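# Fetch utility cart into yellow bay, close sliding door

## Task

Go to the adjoining room, get the utility cart and park it in the yellow-taped bay so that each of its four wheels sits fully inside the tape and none touches the tape. The cart's load must still be aboard, with nothing overhanging the cart's edges. Then close the sliding door completely. Slamming the door, whether opening or closing it, fails the job, and so does the robot toppling or finishing tilted. Anything that stays in place only because the robot is holding it at the end does not count.

## Robot and tools

ROBOT. A Hello Robot Stretch 4 with one arm: an omni-wheel base, a lift that rides up a mast, an arm that telescopes straight forward, a wrist with yaw, pitch and roll joints, and a two-finger gripper. It is roughly 1.6 m tall, and no part of the base rim is more than 0.23 m from the base origin. Loose objects may occasionally get a brief shove from outside.

FRAMES. Base frame: origin on the floor below the base centre, x ahead, y to the left, z up. hand_pose is reported in this frame as a fixed point between the open fingertips; with all wrist joints at 0 its axes line up with the base axes, but the printed value can be a little wrong. The odometry frame is the base frame as it was when the scene began. Heading counts positive to the left and runs from -3.142 to 3.142.

execute_actions. Argument "actions": a list holding exactly one action, or empty (then it only reports state and images). An action contains "base", "joints" or both, optionally with "pace" and "contact_limits"; alternatively it contains only "end_of_arm". Everything in one action starts at once and may finish at different times.
- base: exactly one key, each a relative offset measured from where the base last reported itself. translate_m: straight drive in metres, forward positive, -2 to 2. strafe_m: sideways drive in metres, left positive, -2 to 2. rotate_rad: turn in place in radians, counter-clockwise seen from above positive, -3.2 to 3.2.
- joints: a dictionary by joint name of absolute targets (not offsets). lift_m 0 to 1.2 m (done within 0.004); arm_m 0 to 0.55 m (0.004); wrist_yaw_rad -1.134 to 4.276 (0.02; 0 points ahead, positive turns left, 3.14 stowed back, beyond 3.4 the arm may obstruct); wrist_pitch_rad -1.117 to 4.259 (0.05; 0 level, 1.57 pointing down); wrist_roll_rad -1.117 to 4.259 (0.02; 0 keeps the fingers level, positive turns clockwise viewed from behind the gripper); gripper_m -0.038 to 0.141 m, the fingertip gap (0.004; negative means fingers squeeze each other). A joint target out of range is clipped to the limit, run, and flagged; any other bad value or unknown key rejects the whole call with no motion. Each action is capped at 15 s.
- pace: "slow", "default", "fast" or "max" (default if omitted). Base linear speed 0.1/0.3/0.4/0.6 m/s and turn rate 1/2/3/4 rad/s respectively; with lift_m above 0.2 at the start of a base move these are reduced, down to 0.3 m/s and 1 rad/s at lift_m 1.2.
- contact_limits: {"arm_m": value}, 0 (gentlest) to 0.75 (firmest), default 0.5; the arm stops once it pushes harder than this.
- end_of_arm: "enable_torque" re-powers any wrist or gripper motor that shut itself off; it then holds position.
- cameras: list of names from head_camera, head_left_camera, head_right_camera, wrist_camera, all; omitted, null or ["all"] gives all, [] gives none. The pictures line lists images in order. head_camera sits atop the mast looking forward and down (turn the base to look around); head_left_camera and head_right_camera are fisheyes beside it, pitched further down, showing base and arm; wrist_camera looks along the fingers, fingertips near the image bottom.

wait: seconds 0 to 10; commands nothing new and returns the same report as an empty action.
zoom_image: camera name and region [x0, y0, x1, y1] in pixels from the top-left of that camera's most recent full image, at most 504 by 504.
finished_scene: scene number (integer); ends the scene permanently after the last command has been held, and returns whether the job succeeded. Only call it once the cart and door are settled on their own.

RESULT LINES. base_status and joint_status: how each motion ended. "done" (for the base: wheels turned the commanded amount, slip included); "off_target" (stopped short, may still push); "contact_stop_at_<key>" (blocked; that part goes slack, a slack lift may sink, slack wheels may roll); "limit_stop_at_<name>", e.g. own_body (self-collision guard, often with tilted-up and rolled wrist) or tilt (lean over 6 degrees; lift, arm and wheels go slack and ignore commands until upright); "time_out"; "torque_fault" (wrist/gripper motor overloaded and limp until enable_torque). After these stops the old target is dropped. on_its_own lists what was not commanded this call; "held at" there is a target, not a position. Anything omitted from an action may still be driving toward its earlier target unseen. If a call reports a stop, the remaining motion calls in that reply are skipped. lidar_m: 12 distances in metres from the base origin, 30-degree sectors counter-clockwise starting straight ahead (4th left, 7th behind, 10th right); "-" means nothing seen or closer than 0.25 m; it sees from about 0.15 m up, misses glass, thin legs and much behind. wrist_depth_mm: 7x7 grid of median depths, 100 to 2000 mm, "-" for invalid; robot body appears. base_odometry counts wheel rotation, so slip looks like travel. If turned_by_wheels and turned_by_imu differ by over about 0.1 rad, a collision or slip occurred and heading is off by roughly their difference. base_tilt in degrees, forward and right positive, with a fixed bias up to about 1.5. motor_effort: percent of maximum, positive toward higher joint values, peak in brackets; wheel_0, wheel_1, wheel_2 positive means turning right; an effort outside its rest range suggests pushing or carrying.

GRIPPING. Command gripper_m below the object's width; deeper values squeeze harder and pull the object inward. Reading and "done" do not prove a grasp; a firm squeeze shows in gripper_m effort. Fingers pressed onto a surface can jam; lift to free them. To unfold at scene start, send lift_m 0.4 with wrist_yaw_rad 0.

AVOID. Moving the door fast or letting it bang; tipping (over 1 kg in the gripper with arm_m above 0.2 while driving or turning, especially fast; strong pushes or pulls with a high gripper or high contact limit); hard collisions, drops, cart load sliding off; torque faults from pressing the gripper into things or holding over about 2 kg level. The robot holds its last command while you think, so time passes between replies. Shorter total robot motion is better.

Each tool is called in YAML: its name, and indented under it one key for each argument.

## Session

execute_actions:
  actions: []

Scene clock: 0.00 s.
base_odometry: x=+0.000 y=+0.000 heading=+0.000 (m, m, rad; odometry frame)
turned_by_wheels: +0.000 (rad since the last result)
turned_by_imu: +0.000 (rad since the last result)
base_tilt: forward=-0.4 right=+0.2 (deg)
lidar_m: 0.87 1.03 0.86 0.86 1.02 1.08 1.09 1.29 2.26 1.67 1.05 0.84
base_status: not commanded
joint_positions: lift_m=+0.248 arm_m=-0.003 wrist_yaw_rad=+3.143 wrist_pitch_rad=+0.018 wrist_roll_rad=+0.015 gripper_m=+0.057
joint_status: not commanded
motor_effort: lift_m=+18 arm_m=+0 wrist_yaw_rad=-2 wrist_pitch_rad=-7 wrist_roll_rad=+0 gripper_m=-3 wheel_0=+1 wheel_1=+0 wheel_2=+0 (%)
hand_pose: x=-0.1202 y=+0.0870 z=+0.4205 quat_wxyz=(-0.001, -0.009, +0.008, +1.000) (m; base frame)
wrist_depth_mm: - 137 1281 1281 1182 1098 1025 / - 121 159 1281 1160 1098 1042 / - 123 161 1229 1182 1118 1042 / 111 138 224 1255 1182 1118 1042 / 222 1464 1336 1281 1182 1098 1060 / 1537 1464 195 1281 192 1098 1042 / 1060 1042 1138 144 1098 991 1042
pictures: head_camera, head_left_camera, head_right_camera, wrist_camera
Images, in order (width x height): head_camera 420x560, head_left_camera 420x672, head_right_camera 420x672, wrist_camera 616x392.

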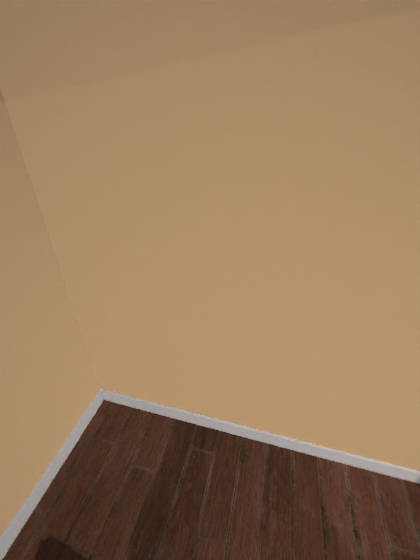

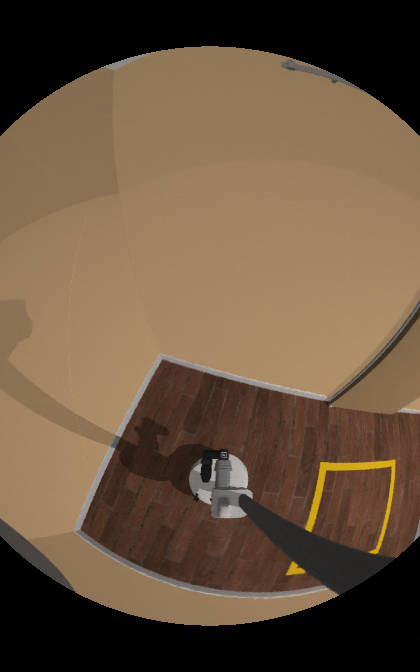

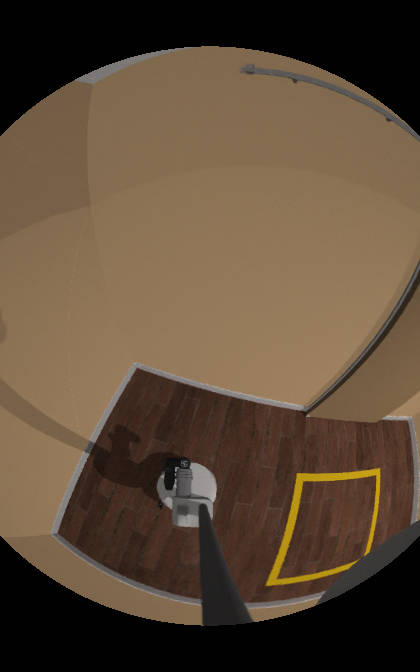

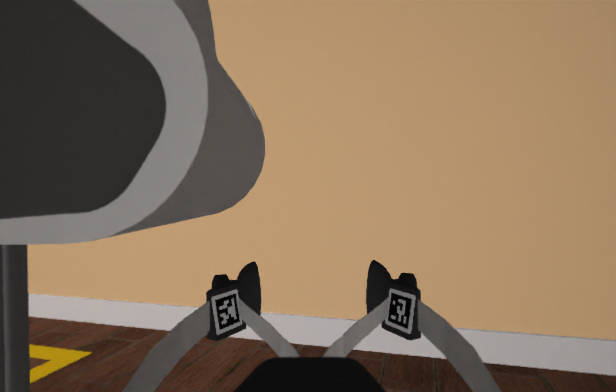

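execute_actions:
  actions:
    - {"base":{"rotate_rad":-1.0}}

execute_actions:
  actions:
    - {"base":{"rotate_rad":-1.0}}

Scene clock: 5.20 s.
base_odometry: x=+0.000 y=+0.000 heading=-0.999 (m, m, rad; odometry frame)
turned_by_wheels: -0.999 (rad since the last result)
turned_by_imu: -1.007 (rad since the last result)
base_tilt: forward=-0.4 right=+0.2 (deg)
lidar_m: 1.01 0.86 0.89 0.98 0.85 0.86 1.08 1.08 1.07 1.33 2.49 1.52
base_status: done
joint_positions: lift_m=+0.248 arm_m=-0.003 wrist_yaw_rad=+3.143 wrist_pitch_rad=+0.018 wrist_roll_rad=+0.015 gripper_m=+0.057
joint_status: not commanded
motor_effort: lift_m=+18(18) arm_m=+0(0) wrist_yaw_rad=-2(2) wrist_pitch_rad=-7(8) wrist_roll_rad=+0(1) gripper_m=-5(1) wheel_0=+3(5) wheel_1=+3(11) wheel_2=+3(7) (%)
hand_pose: x=-0.1202 y=+0.0870 z=+0.4205 quat_wxyz=(-0.001, -0.009, +0.008, +1.000) (m; base frame)
wrist_depth_mm: - 137 1397 1366 1098 904 768 / - 122 159 1366 1098 904 788 / - 122 161 1397 1118 917 788 / 111 138 223 1397 1118 904 778 / 221 1182 1397 1430 1098 917 768 / 1060 1182 195 1366 192 904 788 / 1042 1042 1160 144 1060 854 788
pictures: head_camera, head_left_camera, head_right_camera, wrist_camera
Images, in order (width x height): head_camera 420x560, head_left_camera 420x672, head_right_camera 420x672, wrist_camera 616x392.

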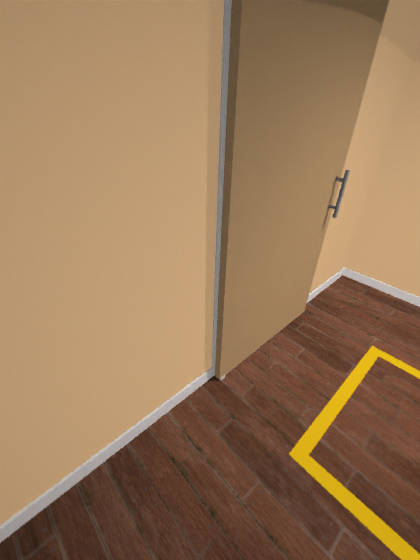

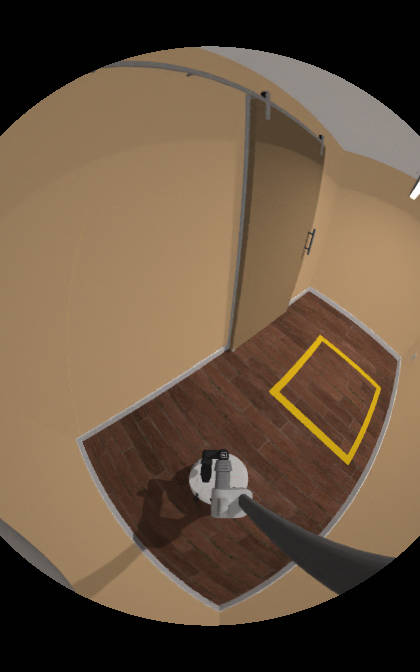

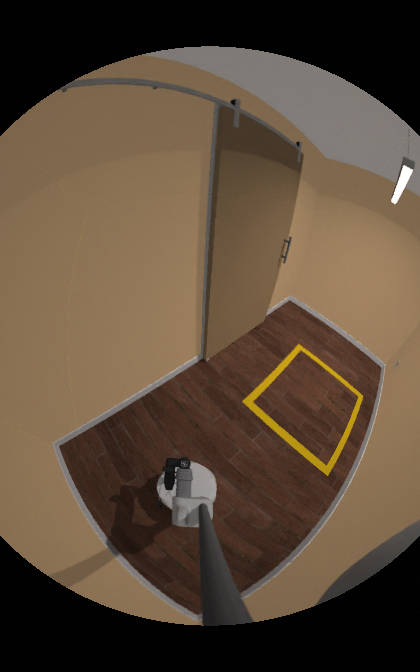

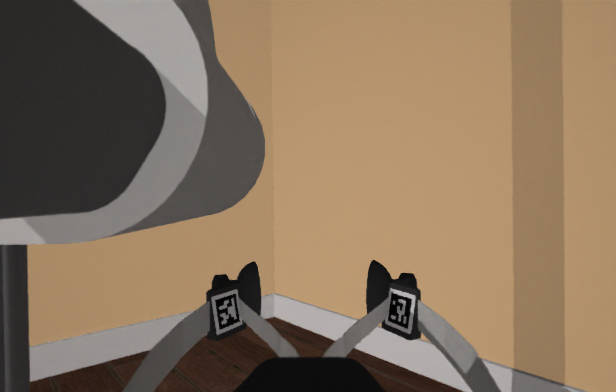

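Scene clock: 6.90 s.
base_odometry: x=+0.000 y=+0.000 heading=-1.999 (m, m, rad; odometry frame)
turned_by_wheels: -1.000 (rad since the last result)
turned_by_imu: -1.006 (rad since the last result)
base_tilt: forward=-0.3 right=+0.2 (deg)
lidar_m: 2.74 1.43 0.98 0.88 0.90 0.97 0.87 0.87 1.10 1.08 1.09 1.35
base_status: done
joint_positions: lift_m=+0.248 arm_m=-0.003 wrist_yaw_rad=+3.143 wrist_pitch_rad=+0.018 wrist_roll_rad=+0.015 gripper_m=+0.057
joint_status: not commanded
motor_effort: lift_m=+18(18) arm_m=+0(0) wrist_yaw_rad=-2(2) wrist_pitch_rad=-9(8) wrist_roll_rad=+0(0) gripper_m=-2(3) wheel_0=+1(6) wheel_1=+1(12) wheel_2=+1(7) (%)
hand_pose: x=-0.1202 y=+0.0870 z=+0.4205 quat_wxyz=(-0.001, -0.009, +0.008, +1.000) (m; base frame)
wrist_depth_mm: - 137 1008 1025 1078 1098 1060 / - 121 160 1042 1078 1098 1078 / - 122 161 1042 1060 1098 1060 / 111 138 224 1042 1078 1118 1060 / 221 976 1008 1042 1078 1098 1060 / 931 976 195 1042 192 1118 1078 / 946 946 976 144 1060 1008 1008
pictures: head_camera, head_left_camera, head_right_camera, wrist_camera
Images, in order (width x height): head_camera 420x560, head_left_camera 420x672, head_right_camera 420x672, wrist_camera 616x392.

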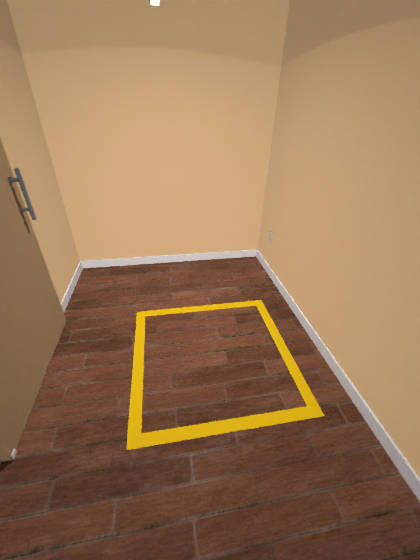

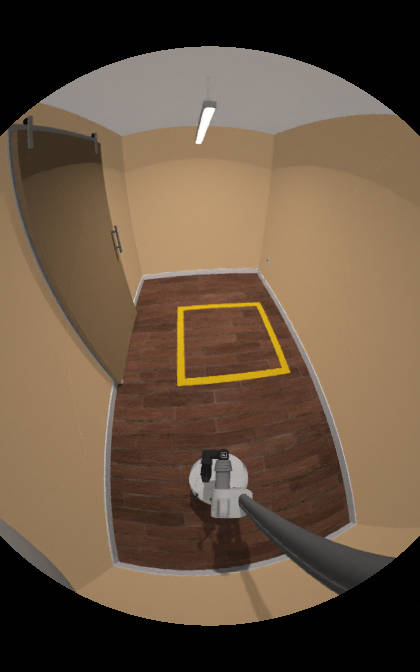

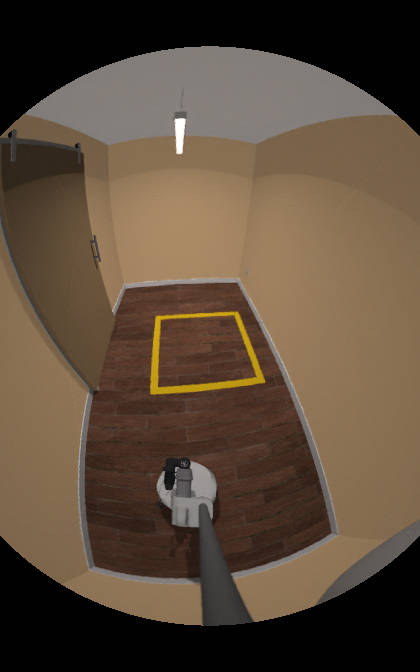

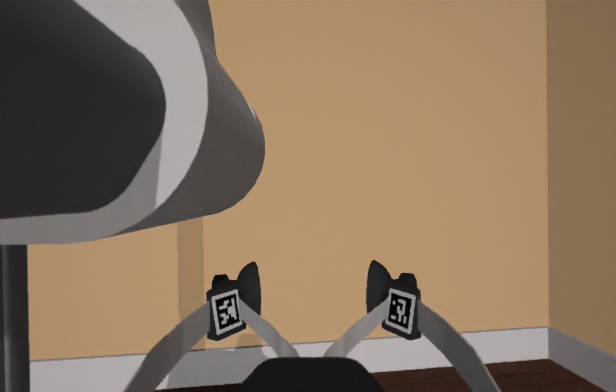

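execute_actions:
  actions:
    - {"base":{"rotate_rad":1.72},"joints":{"lift_m":0.75,"wrist_yaw_rad":0,"gripper_m":0.14}}
  cameras: []

execute_actions:
  actions:
    - {"base":{"strafe_m":-1.4}}

Scene clock: 26.87 s.
base_odometry: x=+0.000 y=+0.000 heading=-0.280 (m, m, rad; odometry frame)
turned_by_wheels: +1.719 (rad since the last result)
turned_by_imu: +1.728 (rad since the last result)
base_tilt: forward=-0.4 right=+0.2 (deg)
lidar_m: 0.89 0.94 0.92 0.86 0.88 1.15 1.07 1.13 1.55 2.83 1.23 0.93
base_status: done
joint_positions: lift_m=+0.750 arm_m=-0.003 wrist_yaw_rad=+0.000 wrist_pitch_rad=+0.018 wrist_roll_rad=+0.015 gripper_m=+0.140
joint_status: all done
motor_effort: lift_m=+22(21) arm_m=-1(0) wrist_yaw_rad=-3(9) wrist_pitch_rad=-8(9) wrist_roll_rad=+0(0) gripper_m=-3(6) wheel_0=-2(6) wheel_1=-3(9) wheel_2=-2(8) (%)
hand_pose: x=+0.4568 y=-0.0873 z=+0.9226 quat_wxyz=(+1.000, +0.008, +0.009, +0.000) (m; base frame)
wrist_depth_mm: 676 683 683 683 676 683 683 / 683 683 699 683 683 683 683 / 683 683 691 691 676 676 676 / 683 691 676 676 676 691 683 / 691 691 691 691 683 676 699 / 691 208 699 683 691 198 683 / 691 691 691 144 691 683 683
pictures: none
No camera images: the call's "cameras" was empty. Leave "cameras" out to get every camera's image.

Scene clock: 32.87 s.
base_odometry: x=-0.387 y=-1.346 heading=-0.280 (m, m, rad; odometry frame)
turned_by_wheels: +0.000 (rad since the last result)
turned_by_imu: +0.006 (rad since the last result)
base_tilt: forward=-0.4 right=+0.1 (deg)
lidar_m: 0.81 0.85 1.28 2.26 1.56 1.13 1.06 1.13 1.54 1.44 1.30 0.85
base_status: done
joint_positions: lift_m=+0.750 arm_m=-0.003 wrist_yaw_rad=+0.000 wrist_pitch_rad=+0.018 wrist_roll_rad=+0.015 gripper_m=+0.140
joint_status: not commanded
motor_effort: lift_m=+21(22) arm_m=+0(0) wrist_yaw_rad=-2(3) wrist_pitch_rad=-6(5) wrist_roll_rad=+0(0) gripper_m=+0(0) wheel_0=+0(9) wheel_1=+0(9) wheel_2=-1(3) (%)
hand_pose: x=+0.4568 y=-0.0874 z=+0.9227 quat_wxyz=(+1.000, +0.008, +0.009, +0.000) (m; base frame)
wrist_depth_mm: 627 627 621 627 627 615 621 / 627 627 627 621 627 627 621 / 627 627 634 627 627 627 621 / 634 634 634 634 634 621 640 / 640 640 634 627 627 627 627 / 634 206 627 627 627 200 634 / 634 640 627 145 627 621 627
pictures: head_camera, head_left_camera, head_right_camera, wrist_camera
Images, in order (width x height): head_camera 420x560, head_left_camera 420x672, head_right_camera 420x672, wrist_camera 616x392.

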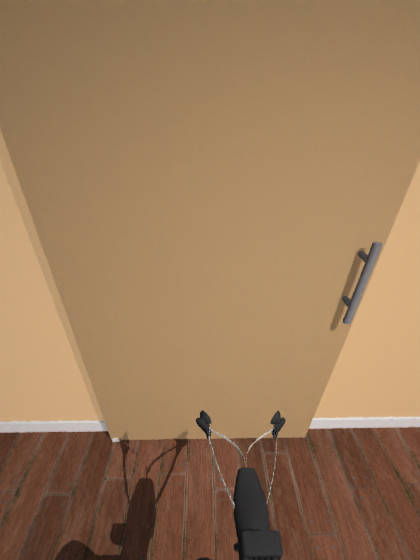

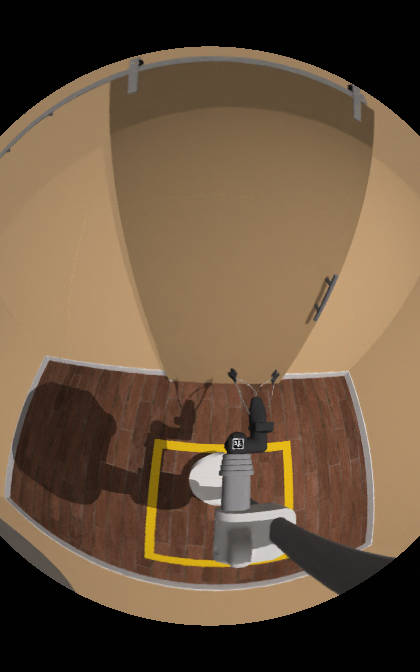

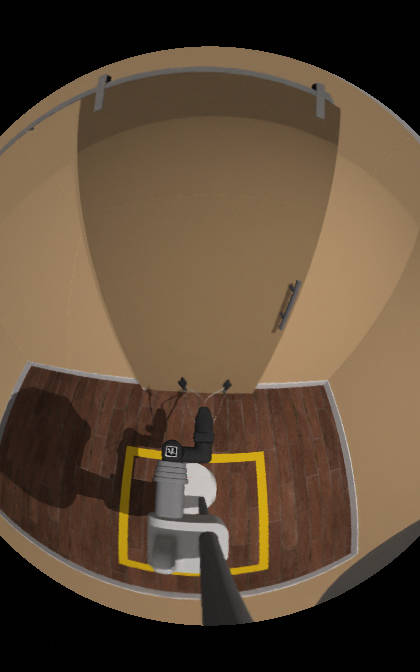

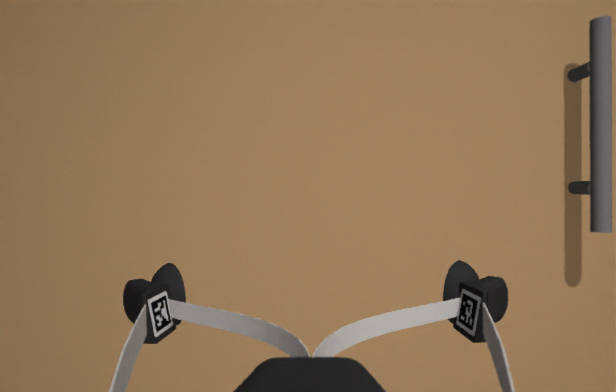

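execute_actions:
  actions:
    - {"base":{"strafe_m":-0.46},"joints":{"lift_m":0.87,"arm_m":0.15}}
  cameras: ["wrist_camera","head_camera"]

Scene clock: 41.00 s.
base_odometry: x=-0.514 y=-1.788 heading=-0.280 (m, m, rad; odometry frame)
turned_by_wheels: +0.000 (rad since the last result)
turned_by_imu: +0.001 (rad since the last result)
base_tilt: forward=-0.3 right=+0.2 (deg)
lidar_m: 0.78 0.87 1.21 2.72 1.55 1.13 1.06 1.10 1.03 0.96 1.03 0.89
base_status: done
joint_positions: lift_m=+0.870 arm_m=+0.149 wrist_yaw_rad=+0.000 wrist_pitch_rad=+0.018 wrist_roll_rad=+0.015 gripper_m=+0.140
joint_status: all done
motor_effort: lift_m=+21(22) arm_m=+6(8) wrist_yaw_rad=-2(3) wrist_pitch_rad=-8(6) wrist_roll_rad=+0(1) gripper_m=+0(1) wheel_0=+0(9) wheel_1=+0(12) wheel_2=-1(1) (%)
hand_pose: x=+0.6083 y=-0.0874 z=+1.0427 quat_wxyz=(+1.000, +0.008, +0.009, +0.000) (m; base frame)
wrist_depth_mm: 477 477 477 473 539 535 535 / 477 477 480 473 535 539 530 / 480 473 473 477 544 539 539 / 480 477 480 477 539 539 539 / 480 480 480 480 539 539 539 / 488 208 480 480 539 199 539 / 488 484 484 145 544 539 549
pictures: head_camera, wrist_camera
Images, in order (width x height): head_camera 420x560, wrist_camera 616x392.

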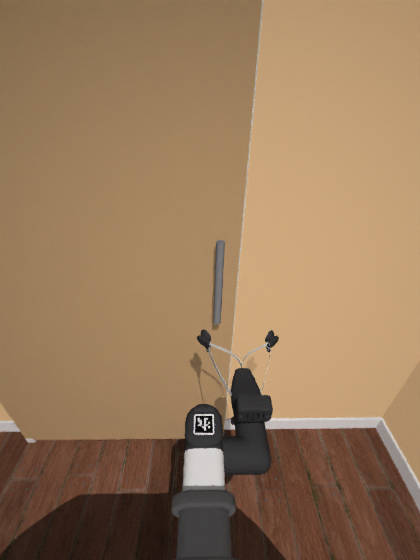

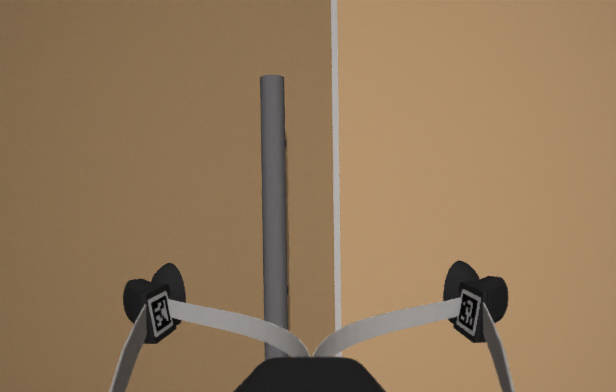

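execute_actions:
  actions:
    - {"base":{"strafe_m":0.05},"joints":{"arm_m":0.38}}
  cameras: ["wrist_camera"]

execute_actions:
  actions:
    - {"joints":{"gripper_m":0.03}}
  cameras: ["wrist_camera"]

execute_actions:
  actions:
    - {"base":{"strafe_m":0.3},"pace":"slow"}

Scene clock: 48.07 s.
base_odometry: x=-0.500 y=-1.740 heading=-0.280 (m, m, rad; odometry frame)
turned_by_wheels: +0.000 (rad since the last result)
turned_by_imu: -0.002 (rad since the last result)
base_tilt: forward=-0.4 right=+0.3 (deg)
lidar_m: 0.79 0.86 1.19 2.65 1.56 1.13 1.07 1.12 1.08 1.03 1.10 0.96
base_status: done
joint_positions: lift_m=+0.870 arm_m=+0.379 wrist_yaw_rad=+0.000 wrist_pitch_rad=+0.018 wrist_roll_rad=+0.015 gripper_m=+0.140
joint_status: all done
motor_effort: lift_m=+21(21) arm_m=+6(6) wrist_yaw_rad=-2(2) wrist_pitch_rad=-6(7) wrist_roll_rad=+0(0) gripper_m=+1(2) wheel_0=+1(7) wheel_1=+1(12) wheel_2=+0(0) (%)
hand_pose: x=+0.8383 y=-0.0874 z=+1.0427 quat_wxyz=(+1.000, +0.008, +0.009, +0.000) (m; base frame)
wrist_depth_mm: 244 244 243 176 241 306 304 / 245 245 244 177 242 307 304 / 248 245 244 178 243 309 307 / 246 245 245 178 244 309 309 / 246 248 245 179 245 309 309 / 247 208 245 180 245 200 309 / 249 248 246 145 246 309 309
pictures: wrist_camera
Images, in order (width x height): wrist_camera 616x392.

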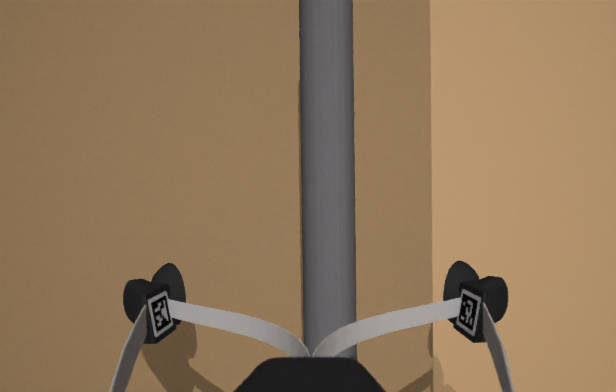

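Scene clock: 50.17 s.
base_odometry: x=-0.500 y=-1.740 heading=-0.280 (m, m, rad; odometry frame)
turned_by_wheels: +0.000 (rad since the last result)
turned_by_imu: -0.001 (rad since the last result)
base_tilt: forward=-0.3 right=+0.2 (deg)
lidar_m: 0.75 0.86 1.21 2.67 1.54 1.13 1.08 1.14 1.09 1.03 1.08 0.95
base_status: not commanded
joint_positions: lift_m=+0.870 arm_m=+0.379 wrist_yaw_rad=+0.000 wrist_pitch_rad=+0.018 wrist_roll_rad=+0.015 gripper_m=+0.030
joint_status: all done
motor_effort: lift_m=+21(21) arm_m=+6(6) wrist_yaw_rad=-3(8) wrist_pitch_rad=-6(8) wrist_roll_rad=+0(0) gripper_m=-3(4) wheel_0=+1(1) wheel_1=+1(1) wheel_2=+0(0) (%)
hand_pose: x=+0.8383 y=-0.0873 z=+1.0427 quat_wxyz=(+1.000, +0.008, +0.009, +0.000) (m; base frame)
wrist_depth_mm: 244 243 242 175 241 306 304 / 245 245 242 176 242 306 304 / 245 245 244 176 242 306 306 / 246 246 243 178 243 307 309 / 247 247 245 178 243 309 307 / 247 246 196 176 192 309 307 / 248 247 248 154 245 312 310
pictures: wrist_camera
Images, in order (width x height): wrist_camera 616x392.

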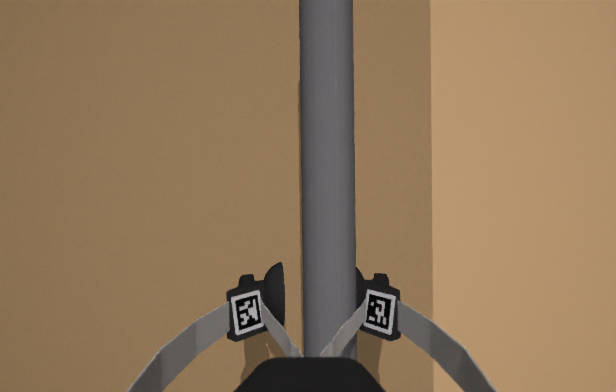

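Scene clock: 54.30 s.
base_odometry: x=-0.417 y=-1.451 heading=-0.281 (m, m, rad; odometry frame)
turned_by_wheels: -0.001 (rad since the last result)
turned_by_imu: -0.117 (rad since the last result)
base_tilt: forward=-0.4 right=+0.2 (deg)
lidar_m: 0.77 0.80 1.04 2.39 1.80 1.20 1.08 1.12 1.45 1.30 1.34 0.94
base_status: done
joint_positions: lift_m=+0.870 arm_m=+0.379 wrist_yaw_rad=-0.015 wrist_pitch_rad=+0.018 wrist_roll_rad=+0.015 gripper_m=+0.030
joint_status: not commanded
on_its_own: wrist_yaw_rad is at rest, and its effort (+40) is outside its rest range (-13 to +13)
motor_effort: lift_m=+21(21) arm_m=+4(6) wrist_yaw_rad=+40(58) wrist_pitch_rad=-8(8) wrist_roll_rad=+1(1) gripper_m=-6(19) wheel_0=-3(32) wheel_1=+3(16) wheel_2=-17(19) (%)
hand_pose: x=+0.8374 y=-0.0917 z=+1.0428 quat_wxyz=(+1.000, +0.008, +0.009, -0.008) (m; base frame)
wrist_depth_mm: 213 219 224 230 237 402 310 / 213 220 225 230 237 407 310 / 215 220 225 230 239 407 312 / 214 219 226 232 239 410 312 / 215 220 228 231 174 387 315 / 216 220 195 232 173 368 314 / 215 220 227 232 174 353 317
pictures: head_camera, head_left_camera, head_right_camera, wrist_camera
Images, in order (width x height): head_camera 420x560, head_left_camera 420x672, head_right_camera 420x672, wrist_camera 616x392.

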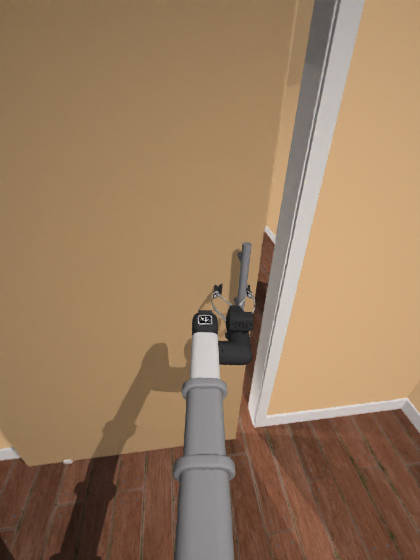

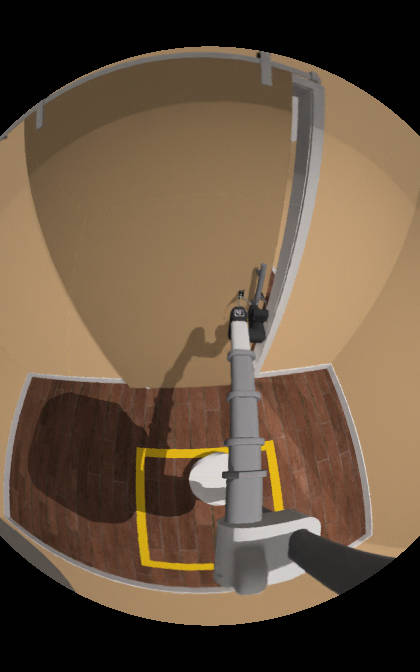

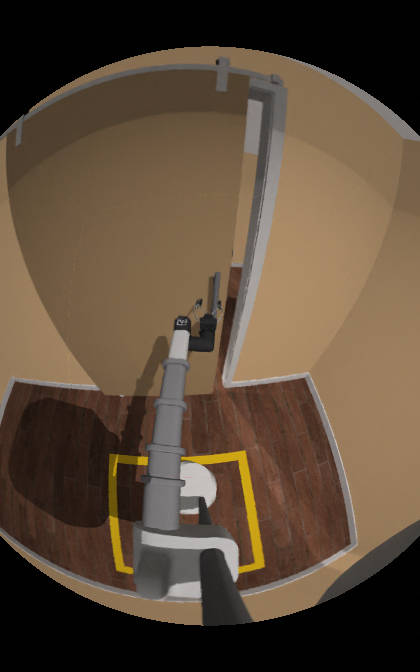

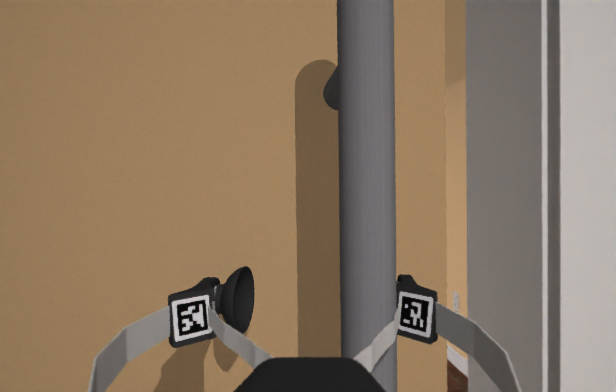

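execute_actions:
  actions:
    - {"base":{"rotate_rad":0.12},"pace":"slow"}
  cameras: []

execute_actions:
  actions:
    - {"base":{"translate_m":0.33},"joints":{"arm_m":0.05},"pace":"slow"}
  cameras: ["wrist_camera","head_camera"]

execute_actions:
  actions:
    - {"base":{"strafe_m":0.3},"pace":"slow"}
  cameras: ["wrist_camera","head_camera"]

Scene clock: 66.10 s.
base_odometry: x=-0.417 y=-1.451 heading=-0.163 (m, m, rad; odometry frame)
turned_by_wheels: +0.118 (rad since the last result)
turned_by_imu: +0.038 (rad since the last result)
base_tilt: forward=-1.2 right=+0.6 (deg)
lidar_m: 0.75 0.82 1.06 2.42 1.69 1.17 1.09 1.15 1.39 1.28 1.32 0.95
base_status: done
joint_positions: lift_m=+0.870 arm_m=+0.379 wrist_yaw_rad=-0.018 wrist_pitch_rad=+0.029 wrist_roll_rad=+0.014 gripper_m=+0.030
joint_status: not commanded
on_its_own: wrist_yaw_rad is at rest, and its effort (+49) is outside its rest range (-13 to +13); wrist_pitch_rad is at rest, and its effort (-38) is outside its rest range (-23 to +23)
motor_effort: lift_m=+21(21) arm_m=+7(7) wrist_yaw_rad=+49(60) wrist_pitch_rad=-38(46) wrist_roll_rad=+1(1) gripper_m=-5(8) wheel_0=-2(6) wheel_1=+1(10) wheel_2=-19(28) (%)
hand_pose: x=+0.8364 y=-0.0926 z=+1.0394 quat_wxyz=(+1.000, +0.007, +0.015, -0.009) (m; base frame)
wrist_depth_mm: 216 220 223 226 232 387 312 / 215 219 224 227 232 389 312 / 216 220 225 229 233 394 314 / 217 221 225 229 234 399 314 / 219 222 225 229 235 399 315 / 219 221 200 229 169 382 315 / 220 222 227 230 170 239 317
pictures: none
No camera images: the call's "cameras" was empty. Leave "cameras" out to get every camera's image.

Scene clock: 70.67 s.
base_odometry: x=-0.092 y=-1.505 heading=-0.164 (m, m, rad; odometry frame)
turned_by_wheels: -0.001 (rad since the last result)
turned_by_imu: -0.006 (rad since the last result)
base_tilt: forward=-1.2 right=+0.6 (deg)
lidar_m: 0.44 0.48 0.66 1.65 2.23 1.53 1.42 1.46 1.38 1.27 0.88 0.43
base_status: done
joint_positions: lift_m=+0.870 arm_m=+0.049 wrist_yaw_rad=-0.015 wrist_pitch_rad=+0.026 wrist_roll_rad=+0.014 gripper_m=+0.030
joint_status: all done
on_its_own: wrist_yaw_rad is at rest, and its effort (+40) is outside its rest range (-13 to +13); wrist_pitch_rad is at rest, and its effort (-31) is outside its rest range (-23 to +23)
motor_effort: lift_m=+21(21) arm_m=+4(6) wrist_yaw_rad=+40(49) wrist_pitch_rad=-31(39) wrist_roll_rad=+2(2) gripper_m=-9(8) wheel_0=+2(2) wheel_1=+6(7) wheel_2=-18(27) (%)
hand_pose: x=+0.5073 y=-0.0917 z=+1.0403 quat_wxyz=(+1.000, +0.007, +0.013, -0.007) (m; base frame)
wrist_depth_mm: 217 221 224 228 235 389 310 / 219 222 226 229 236 389 314 / 218 223 227 230 235 394 312 / 220 224 227 231 236 397 315 / 220 224 228 231 236 397 315 / 220 223 198 233 178 382 320 / 220 223 229 232 238 241 319
pictures: head_camera, wrist_camera
Images, in order (width x height): head_camera 420x560, wrist_camera 616x392.

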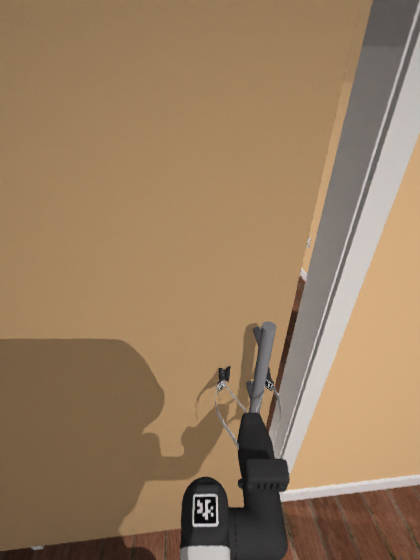

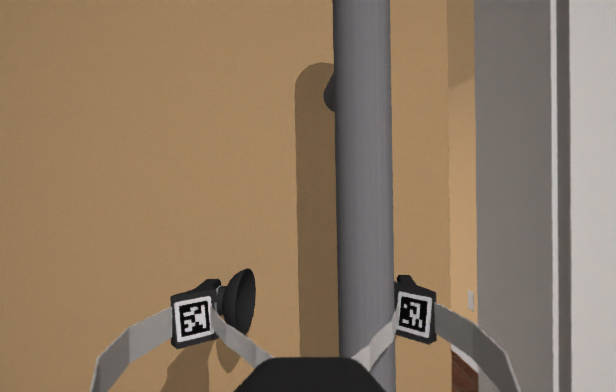

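Scene clock: 74.80 s.
base_odometry: x=-0.044 y=-1.209 heading=-0.164 (m, m, rad; odometry frame)
turned_by_wheels: -0.001 (rad since the last result)
turned_by_imu: -0.434 (rad since the last result)
base_tilt: forward=-1.8 right=+0.9 (deg)
lidar_m: 0.37 0.35 0.39 0.55 1.86 2.22 1.58 1.54 1.60 1.47 1.40 0.65
base_status: done
joint_positions: lift_m=+0.870 arm_m=+0.049 wrist_yaw_rad=-0.015 wrist_pitch_rad=+0.017 wrist_roll_rad=+0.015 gripper_m=+0.030
joint_status: not commanded
on_its_own: wrist_yaw_rad is at rest, and its effort (+42) is outside its rest range (-13 to +13)
motor_effort: lift_m=+20(21) arm_m=+7(7) wrist_yaw_rad=+42(58) wrist_pitch_rad=-2(64) wrist_roll_rad=+0(10) gripper_m=+2(11) wheel_0=-1(3) wheel_1=+5(8) wheel_2=-14(16) (%)
hand_pose: x=+0.5068 y=-0.0918 z=+1.0432 quat_wxyz=(+1.000, +0.007, +0.008, -0.008) (m; base frame)
wrist_depth_mm: 169 186 207 161 384 418 504 / 168 186 206 160 387 421 504 / 168 185 207 160 387 421 496 / 167 186 206 158 392 413 492 / 167 185 207 158 377 413 496 / 167 185 196 158 189 413 492 / 167 179 202 141 370 415 488
pictures: head_camera, wrist_camera
Images, in order (width x height): head_camera 420x560, wrist_camera 616x392.

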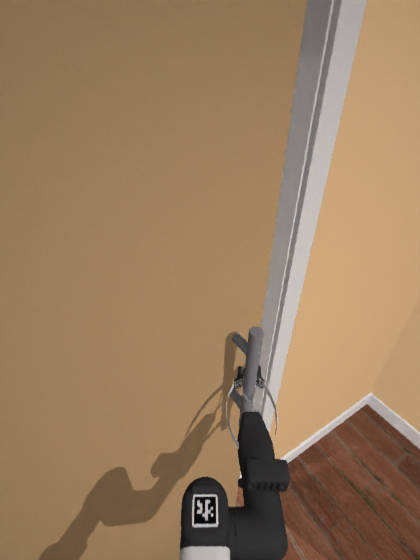

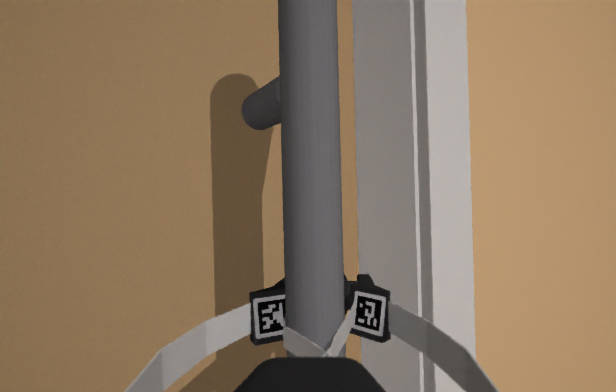

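execute_actions:
  actions:
    - {"joints":{"gripper_m":0.14}}
  cameras: []

execute_actions:
  actions:
    - {"base":{"translate_m":-0.25}}
  cameras: []

execute_actions:
  actions:
    - {"base":{"rotate_rad":-0.6}}
  cameras: []

execute_actions:
  actions:
    - {"base":{"translate_m":-0.45}}

Scene clock: 115.77 s.
base_odometry: x=-0.044 y=-1.209 heading=-0.164 (m, m, rad; odometry frame)
turned_by_wheels: +0.000 (rad since the last result)
turned_by_imu: -0.002 (rad since the last result)
base_tilt: forward=-1.6 right=+0.9 (deg)
lidar_m: 0.39 0.35 0.39 0.56 1.84 2.19 1.61 1.52 1.59 1.47 1.41 0.66
base_status: not commanded
joint_positions: lift_m=+0.870 arm_m=+0.049 wrist_yaw_rad=-0.015 wrist_pitch_rad=+0.017 wrist_roll_rad=+0.015 gripper_m=+0.140
joint_status: all done
on_its_own: wrist_yaw_rad is at rest, and its effort (+42) is outside its rest range (-13 to +13)
motor_effort: lift_m=+20(20) arm_m=+7(7) wrist_yaw_rad=+42(42) wrist_pitch_rad=-2(3) wrist_roll_rad=+1(2) gripper_m=+0(2) wheel_0=-1(1) wheel_1=+5(5) wheel_2=-14(14) (%)
hand_pose: x=+0.5068 y=-0.0918 z=+1.0432 quat_wxyz=(+1.000, +0.007, +0.008, -0.008) (m; base frame)
wrist_depth_mm: 169 186 207 160 387 421 504 / 169 186 206 160 389 418 500 / 168 185 206 158 389 421 500 / 168 185 207 158 392 415 492 / 167 185 206 157 377 415 488 / 167 184 196 158 189 413 492 / 166 179 202 142 375 410 488
pictures: none
No camera images: the call's "cameras" was empty. Leave "cameras" out to get every camera's image.

Scene clock: 118.07 s.
base_odometry: x=-0.290 y=-1.168 heading=-0.165 (m, m, rad; odometry frame)
turned_by_wheels: +0.000 (rad since the last result)
turned_by_imu: -0.019 (rad since the last result)
base_tilt: forward=-0.4 right=+0.3 (deg)
lidar_m: 0.59 0.53 0.58 0.92 2.18 1.96 1.40 1.35 1.42 1.60 1.53 0.89
base_status: done
joint_positions: lift_m=+0.870 arm_m=+0.049 wrist_yaw_rad=+0.000 wrist_pitch_rad=+0.018 wrist_roll_rad=+0.015 gripper_m=+0.140
joint_status: not commanded
motor_effort: lift_m=+19(20) arm_m=+6(7) wrist_yaw_rad=-2(42) wrist_pitch_rad=-6(26) wrist_roll_rad=+0(1) gripper_m=+1(1) wheel_0=-1(8) wheel_1=-3(6) wheel_2=+1(11) (%)
hand_pose: x=+0.5083 y=-0.0874 z=+1.0430 quat_wxyz=(+1.000, +0.008, +0.009, +0.000) (m; base frame)
wrist_depth_mm: 325 357 397 449 603 707 831 / 325 355 399 433 609 699 854 / 325 355 392 433 609 699 842 / 324 362 394 436 615 715 854 / 325 353 397 436 609 707 842 / 322 207 387 427 603 199 842 / 327 347 394 145 603 715 854
pictures: none
No camera images: the call's "cameras" was empty. Leave "cameras" out to get every camera's image.

Scene clock: 119.47 s.
base_odometry: x=-0.290 y=-1.168 heading=-0.765 (m, m, rad; odometry frame)
turned_by_wheels: -0.600 (rad since the last result)
turned_by_imu: -0.604 (rad since the last result)
base_tilt: forward=-0.4 right=+0.2 (deg)
lidar_m: 1.00 0.59 0.55 0.59 0.78 1.96 2.15 1.46 1.34 1.38 1.68 1.52
base_status: done
joint_positions: lift_m=+0.870 arm_m=+0.049 wrist_yaw_rad=+0.000 wrist_pitch_rad=+0.018 wrist_roll_rad=+0.015 gripper_m=+0.140
joint_status: not commanded
motor_effort: lift_m=+19(19) arm_m=+6(6) wrist_yaw_rad=-2(3) wrist_pitch_rad=-5(7) wrist_roll_rad=+0(0) gripper_m=+1(0) wheel_0=+0(7) wheel_1=+0(7) wheel_2=+1(8) (%)
hand_pose: x=+0.5083 y=-0.0874 z=+1.0430 quat_wxyz=(+1.000, +0.008, +0.009, +0.000) (m; base frame)
wrist_depth_mm: 580 723 960 1336 1308 1138 1042 / 580 741 976 1336 1281 1160 1060 / 580 732 960 1336 1308 1160 1078 / 574 732 960 1366 1281 1160 1060 / 574 699 960 1336 1281 1138 1060 / 574 207 904 1366 1255 198 1078 / 574 683 960 145 1281 1182 1098
pictures: none
No camera images: the call's "cameras" was empty. Leave "cameras" out to get every camera's image.

Scene clock: 122.43 s.
base_odometry: x=-0.615 y=-0.857 heading=-0.765 (m, m, rad; odometry frame)
turned_by_wheels: +0.000 (rad since the last result)
turned_by_imu: +0.000 (rad since the last result)
base_tilt: forward=-0.3 right=+0.2 (deg)
lidar_m: 1.30 0.81 0.74 0.79 1.08 1.77 1.79 1.24 1.14 1.16 1.55 1.92
base_status: done
joint_positions: lift_m=+0.870 arm_m=+0.049 wrist_yaw_rad=+0.000 wrist_pitch_rad=+0.018 wrist_roll_rad=+0.015 gripper_m=+0.140
joint_status: not commanded
motor_effort: lift_m=+19(19) arm_m=+6(6) wrist_yaw_rad=-2(2) wrist_pitch_rad=-7(7) wrist_roll_rad=+0(0) gripper_m=+2(0) wheel_0=+0(6) wheel_1=-1(11) wheel_2=-1(9) (%)
hand_pose: x=+0.5083 y=-0.0874 z=+1.0430 quat_wxyz=(+1.000, +0.008, +0.009, +0.000) (m; base frame)
wrist_depth_mm: 715 991 1255 1756 1661 1537 1464 / 707 1008 1281 1756 1661 1537 1397 / 715 1008 1229 1756 1756 1537 1430 / 715 1008 1229 1808 1661 1576 1430 / 715 820 1308 1863 1756 1537 1397 / 699 208 1160 1808 1661 199 1430 / 715 820 1281 144 1661 1576 1397
pictures: head_camera, head_left_camera, head_right_camera, wrist_camera
Images, in order (width x height): head_camera 420x560, head_left_camera 420x672, head_right_camera 420x672, wrist_camera 616x392.

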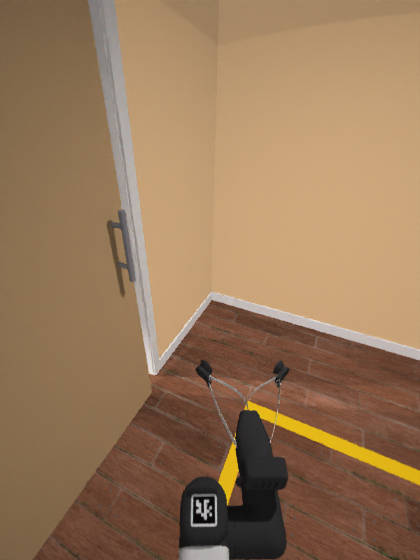

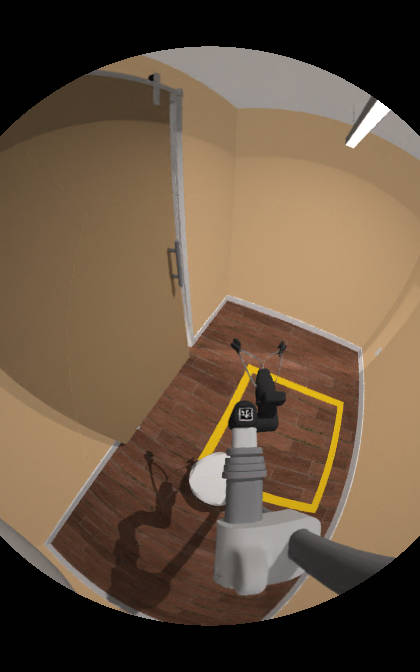

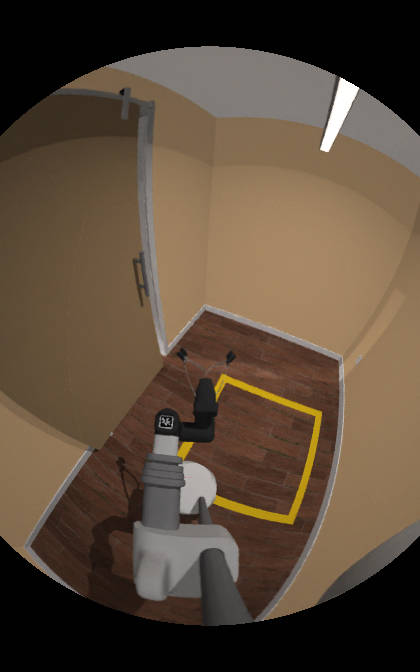

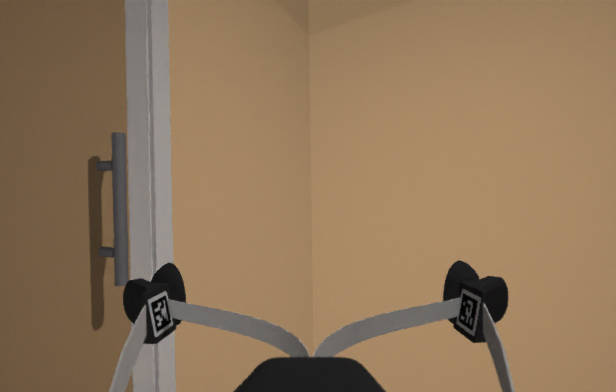

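execute_actions:
  actions:
    - {"base":{"strafe_m":0.44}}

Scene clock: 130.57 s.
base_odometry: x=-0.310 y=-0.539 heading=-0.765 (m, m, rad; odometry frame)
turned_by_wheels: +0.000 (rad since the last result)
turned_by_imu: -0.003 (rad since the last result)
base_tilt: forward=-0.3 right=+0.2 (deg)
lidar_m: 0.59 0.38 0.34 0.41 0.56 1.32 1.63 1.69 1.54 1.58 2.05 2.12
base_status: done
joint_positions: lift_m=+0.870 arm_m=+0.049 wrist_yaw_rad=+0.000 wrist_pitch_rad=+0.018 wrist_roll_rad=+0.015 gripper_m=+0.140
joint_status: not commanded
motor_effort: lift_m=+19(19) arm_m=+6(6) wrist_yaw_rad=-2(2) wrist_pitch_rad=-6(5) wrist_roll_rad=-1(1) gripper_m=+1(1) wheel_0=+2(9) wheel_1=+0(13) wheel_2=+0(0) (%)
hand_pose: x=+0.5083 y=-0.0874 z=+1.0430 quat_wxyz=(+1.000, +0.008, +0.009, +0.000) (m; base frame)
wrist_depth_mm: 330 410 544 788 1756 1708 1576 / 334 410 549 788 1756 1756 1618 / 329 413 535 768 1708 1708 1576 / 329 413 544 768 1708 1808 1576 / 330 397 535 788 1756 1661 1618 / 329 208 496 798 1430 198 1618 / 330 382 535 145 1708 1708 1576
pictures: head_camera, head_left_camera, head_right_camera, wrist_camera
Images, in order (width x height): head_camera 420x560, head_left_camera 420x672, head_right_camera 420x672, wrist_camera 616x392.

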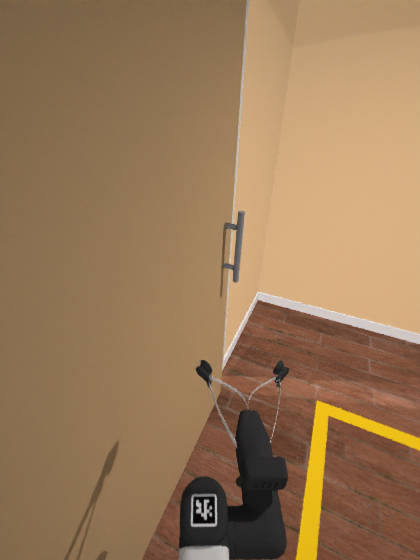

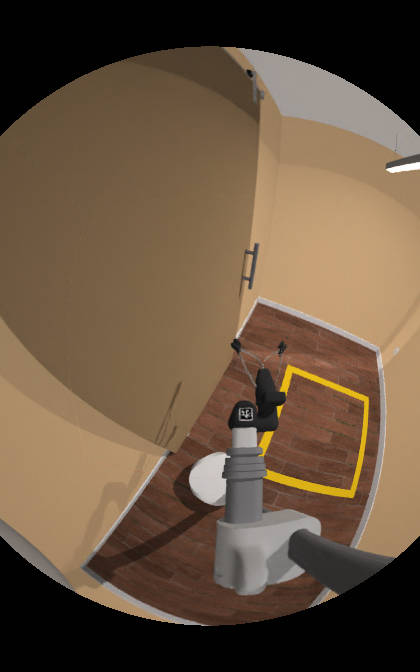

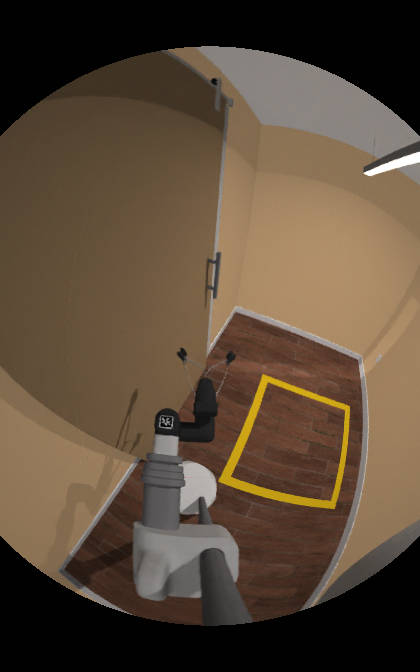

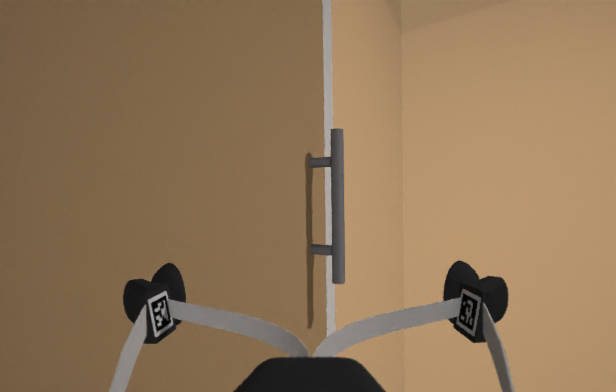

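execute_actions:
  actions:
    - {"base":{"strafe_m":-0.06},"joints":{"arm_m":0.45,"gripper_m":0.08}}
  cameras: ["wrist_camera"]

Scene clock: 139.13 s.
base_odometry: x=-0.352 y=-0.582 heading=-0.765 (m, m, rad; odometry frame)
turned_by_wheels: +0.000 (rad since the last result)
turned_by_imu: -0.002 (rad since the last result)
base_tilt: forward=-0.4 right=+0.2 (deg)
lidar_m: 0.68 0.44 0.41 0.49 0.65 1.50 1.65 1.59 1.49 1.53 1.95 2.10
base_status: done
joint_positions: lift_m=+0.870 arm_m=+0.449 wrist_yaw_rad=+0.000 wrist_pitch_rad=+0.018 wrist_roll_rad=+0.015 gripper_m=+0.080
joint_status: all done
motor_effort: lift_m=+19(19) arm_m=+6(7) wrist_yaw_rad=-2(1) wrist_pitch_rad=-5(6) wrist_roll_rad=-1(1) gripper_m=-2(3) wheel_0=+0(8) wheel_1=-2(14) wheel_2=-1(1) (%)
hand_pose: x=+0.9083 y=-0.0874 z=+1.0429 quat_wxyz=(+1.000, +0.008, +0.009, +0.000) (m; base frame)
wrist_depth_mm: 220 272 359 676 1308 1366 1281 / 218 271 357 597 1255 1430 1255 / 219 272 353 462 1255 1366 1229 / 219 271 353 466 1281 1336 1281 / 219 271 340 459 1098 1366 1255 / 219 271 198 459 195 1336 1281 / 218 253 349 143 1229 1308 1281
pictures: wrist_camera
Images, in order (width x height): wrist_camera 616x392.

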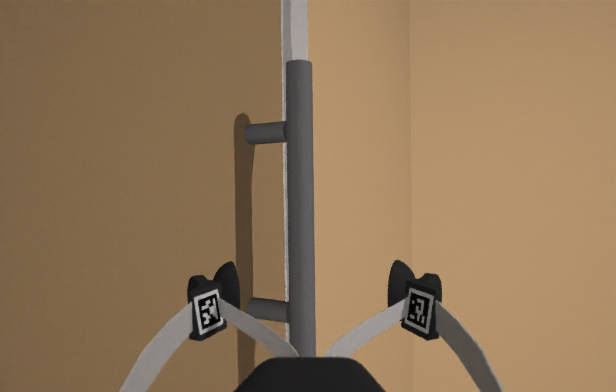

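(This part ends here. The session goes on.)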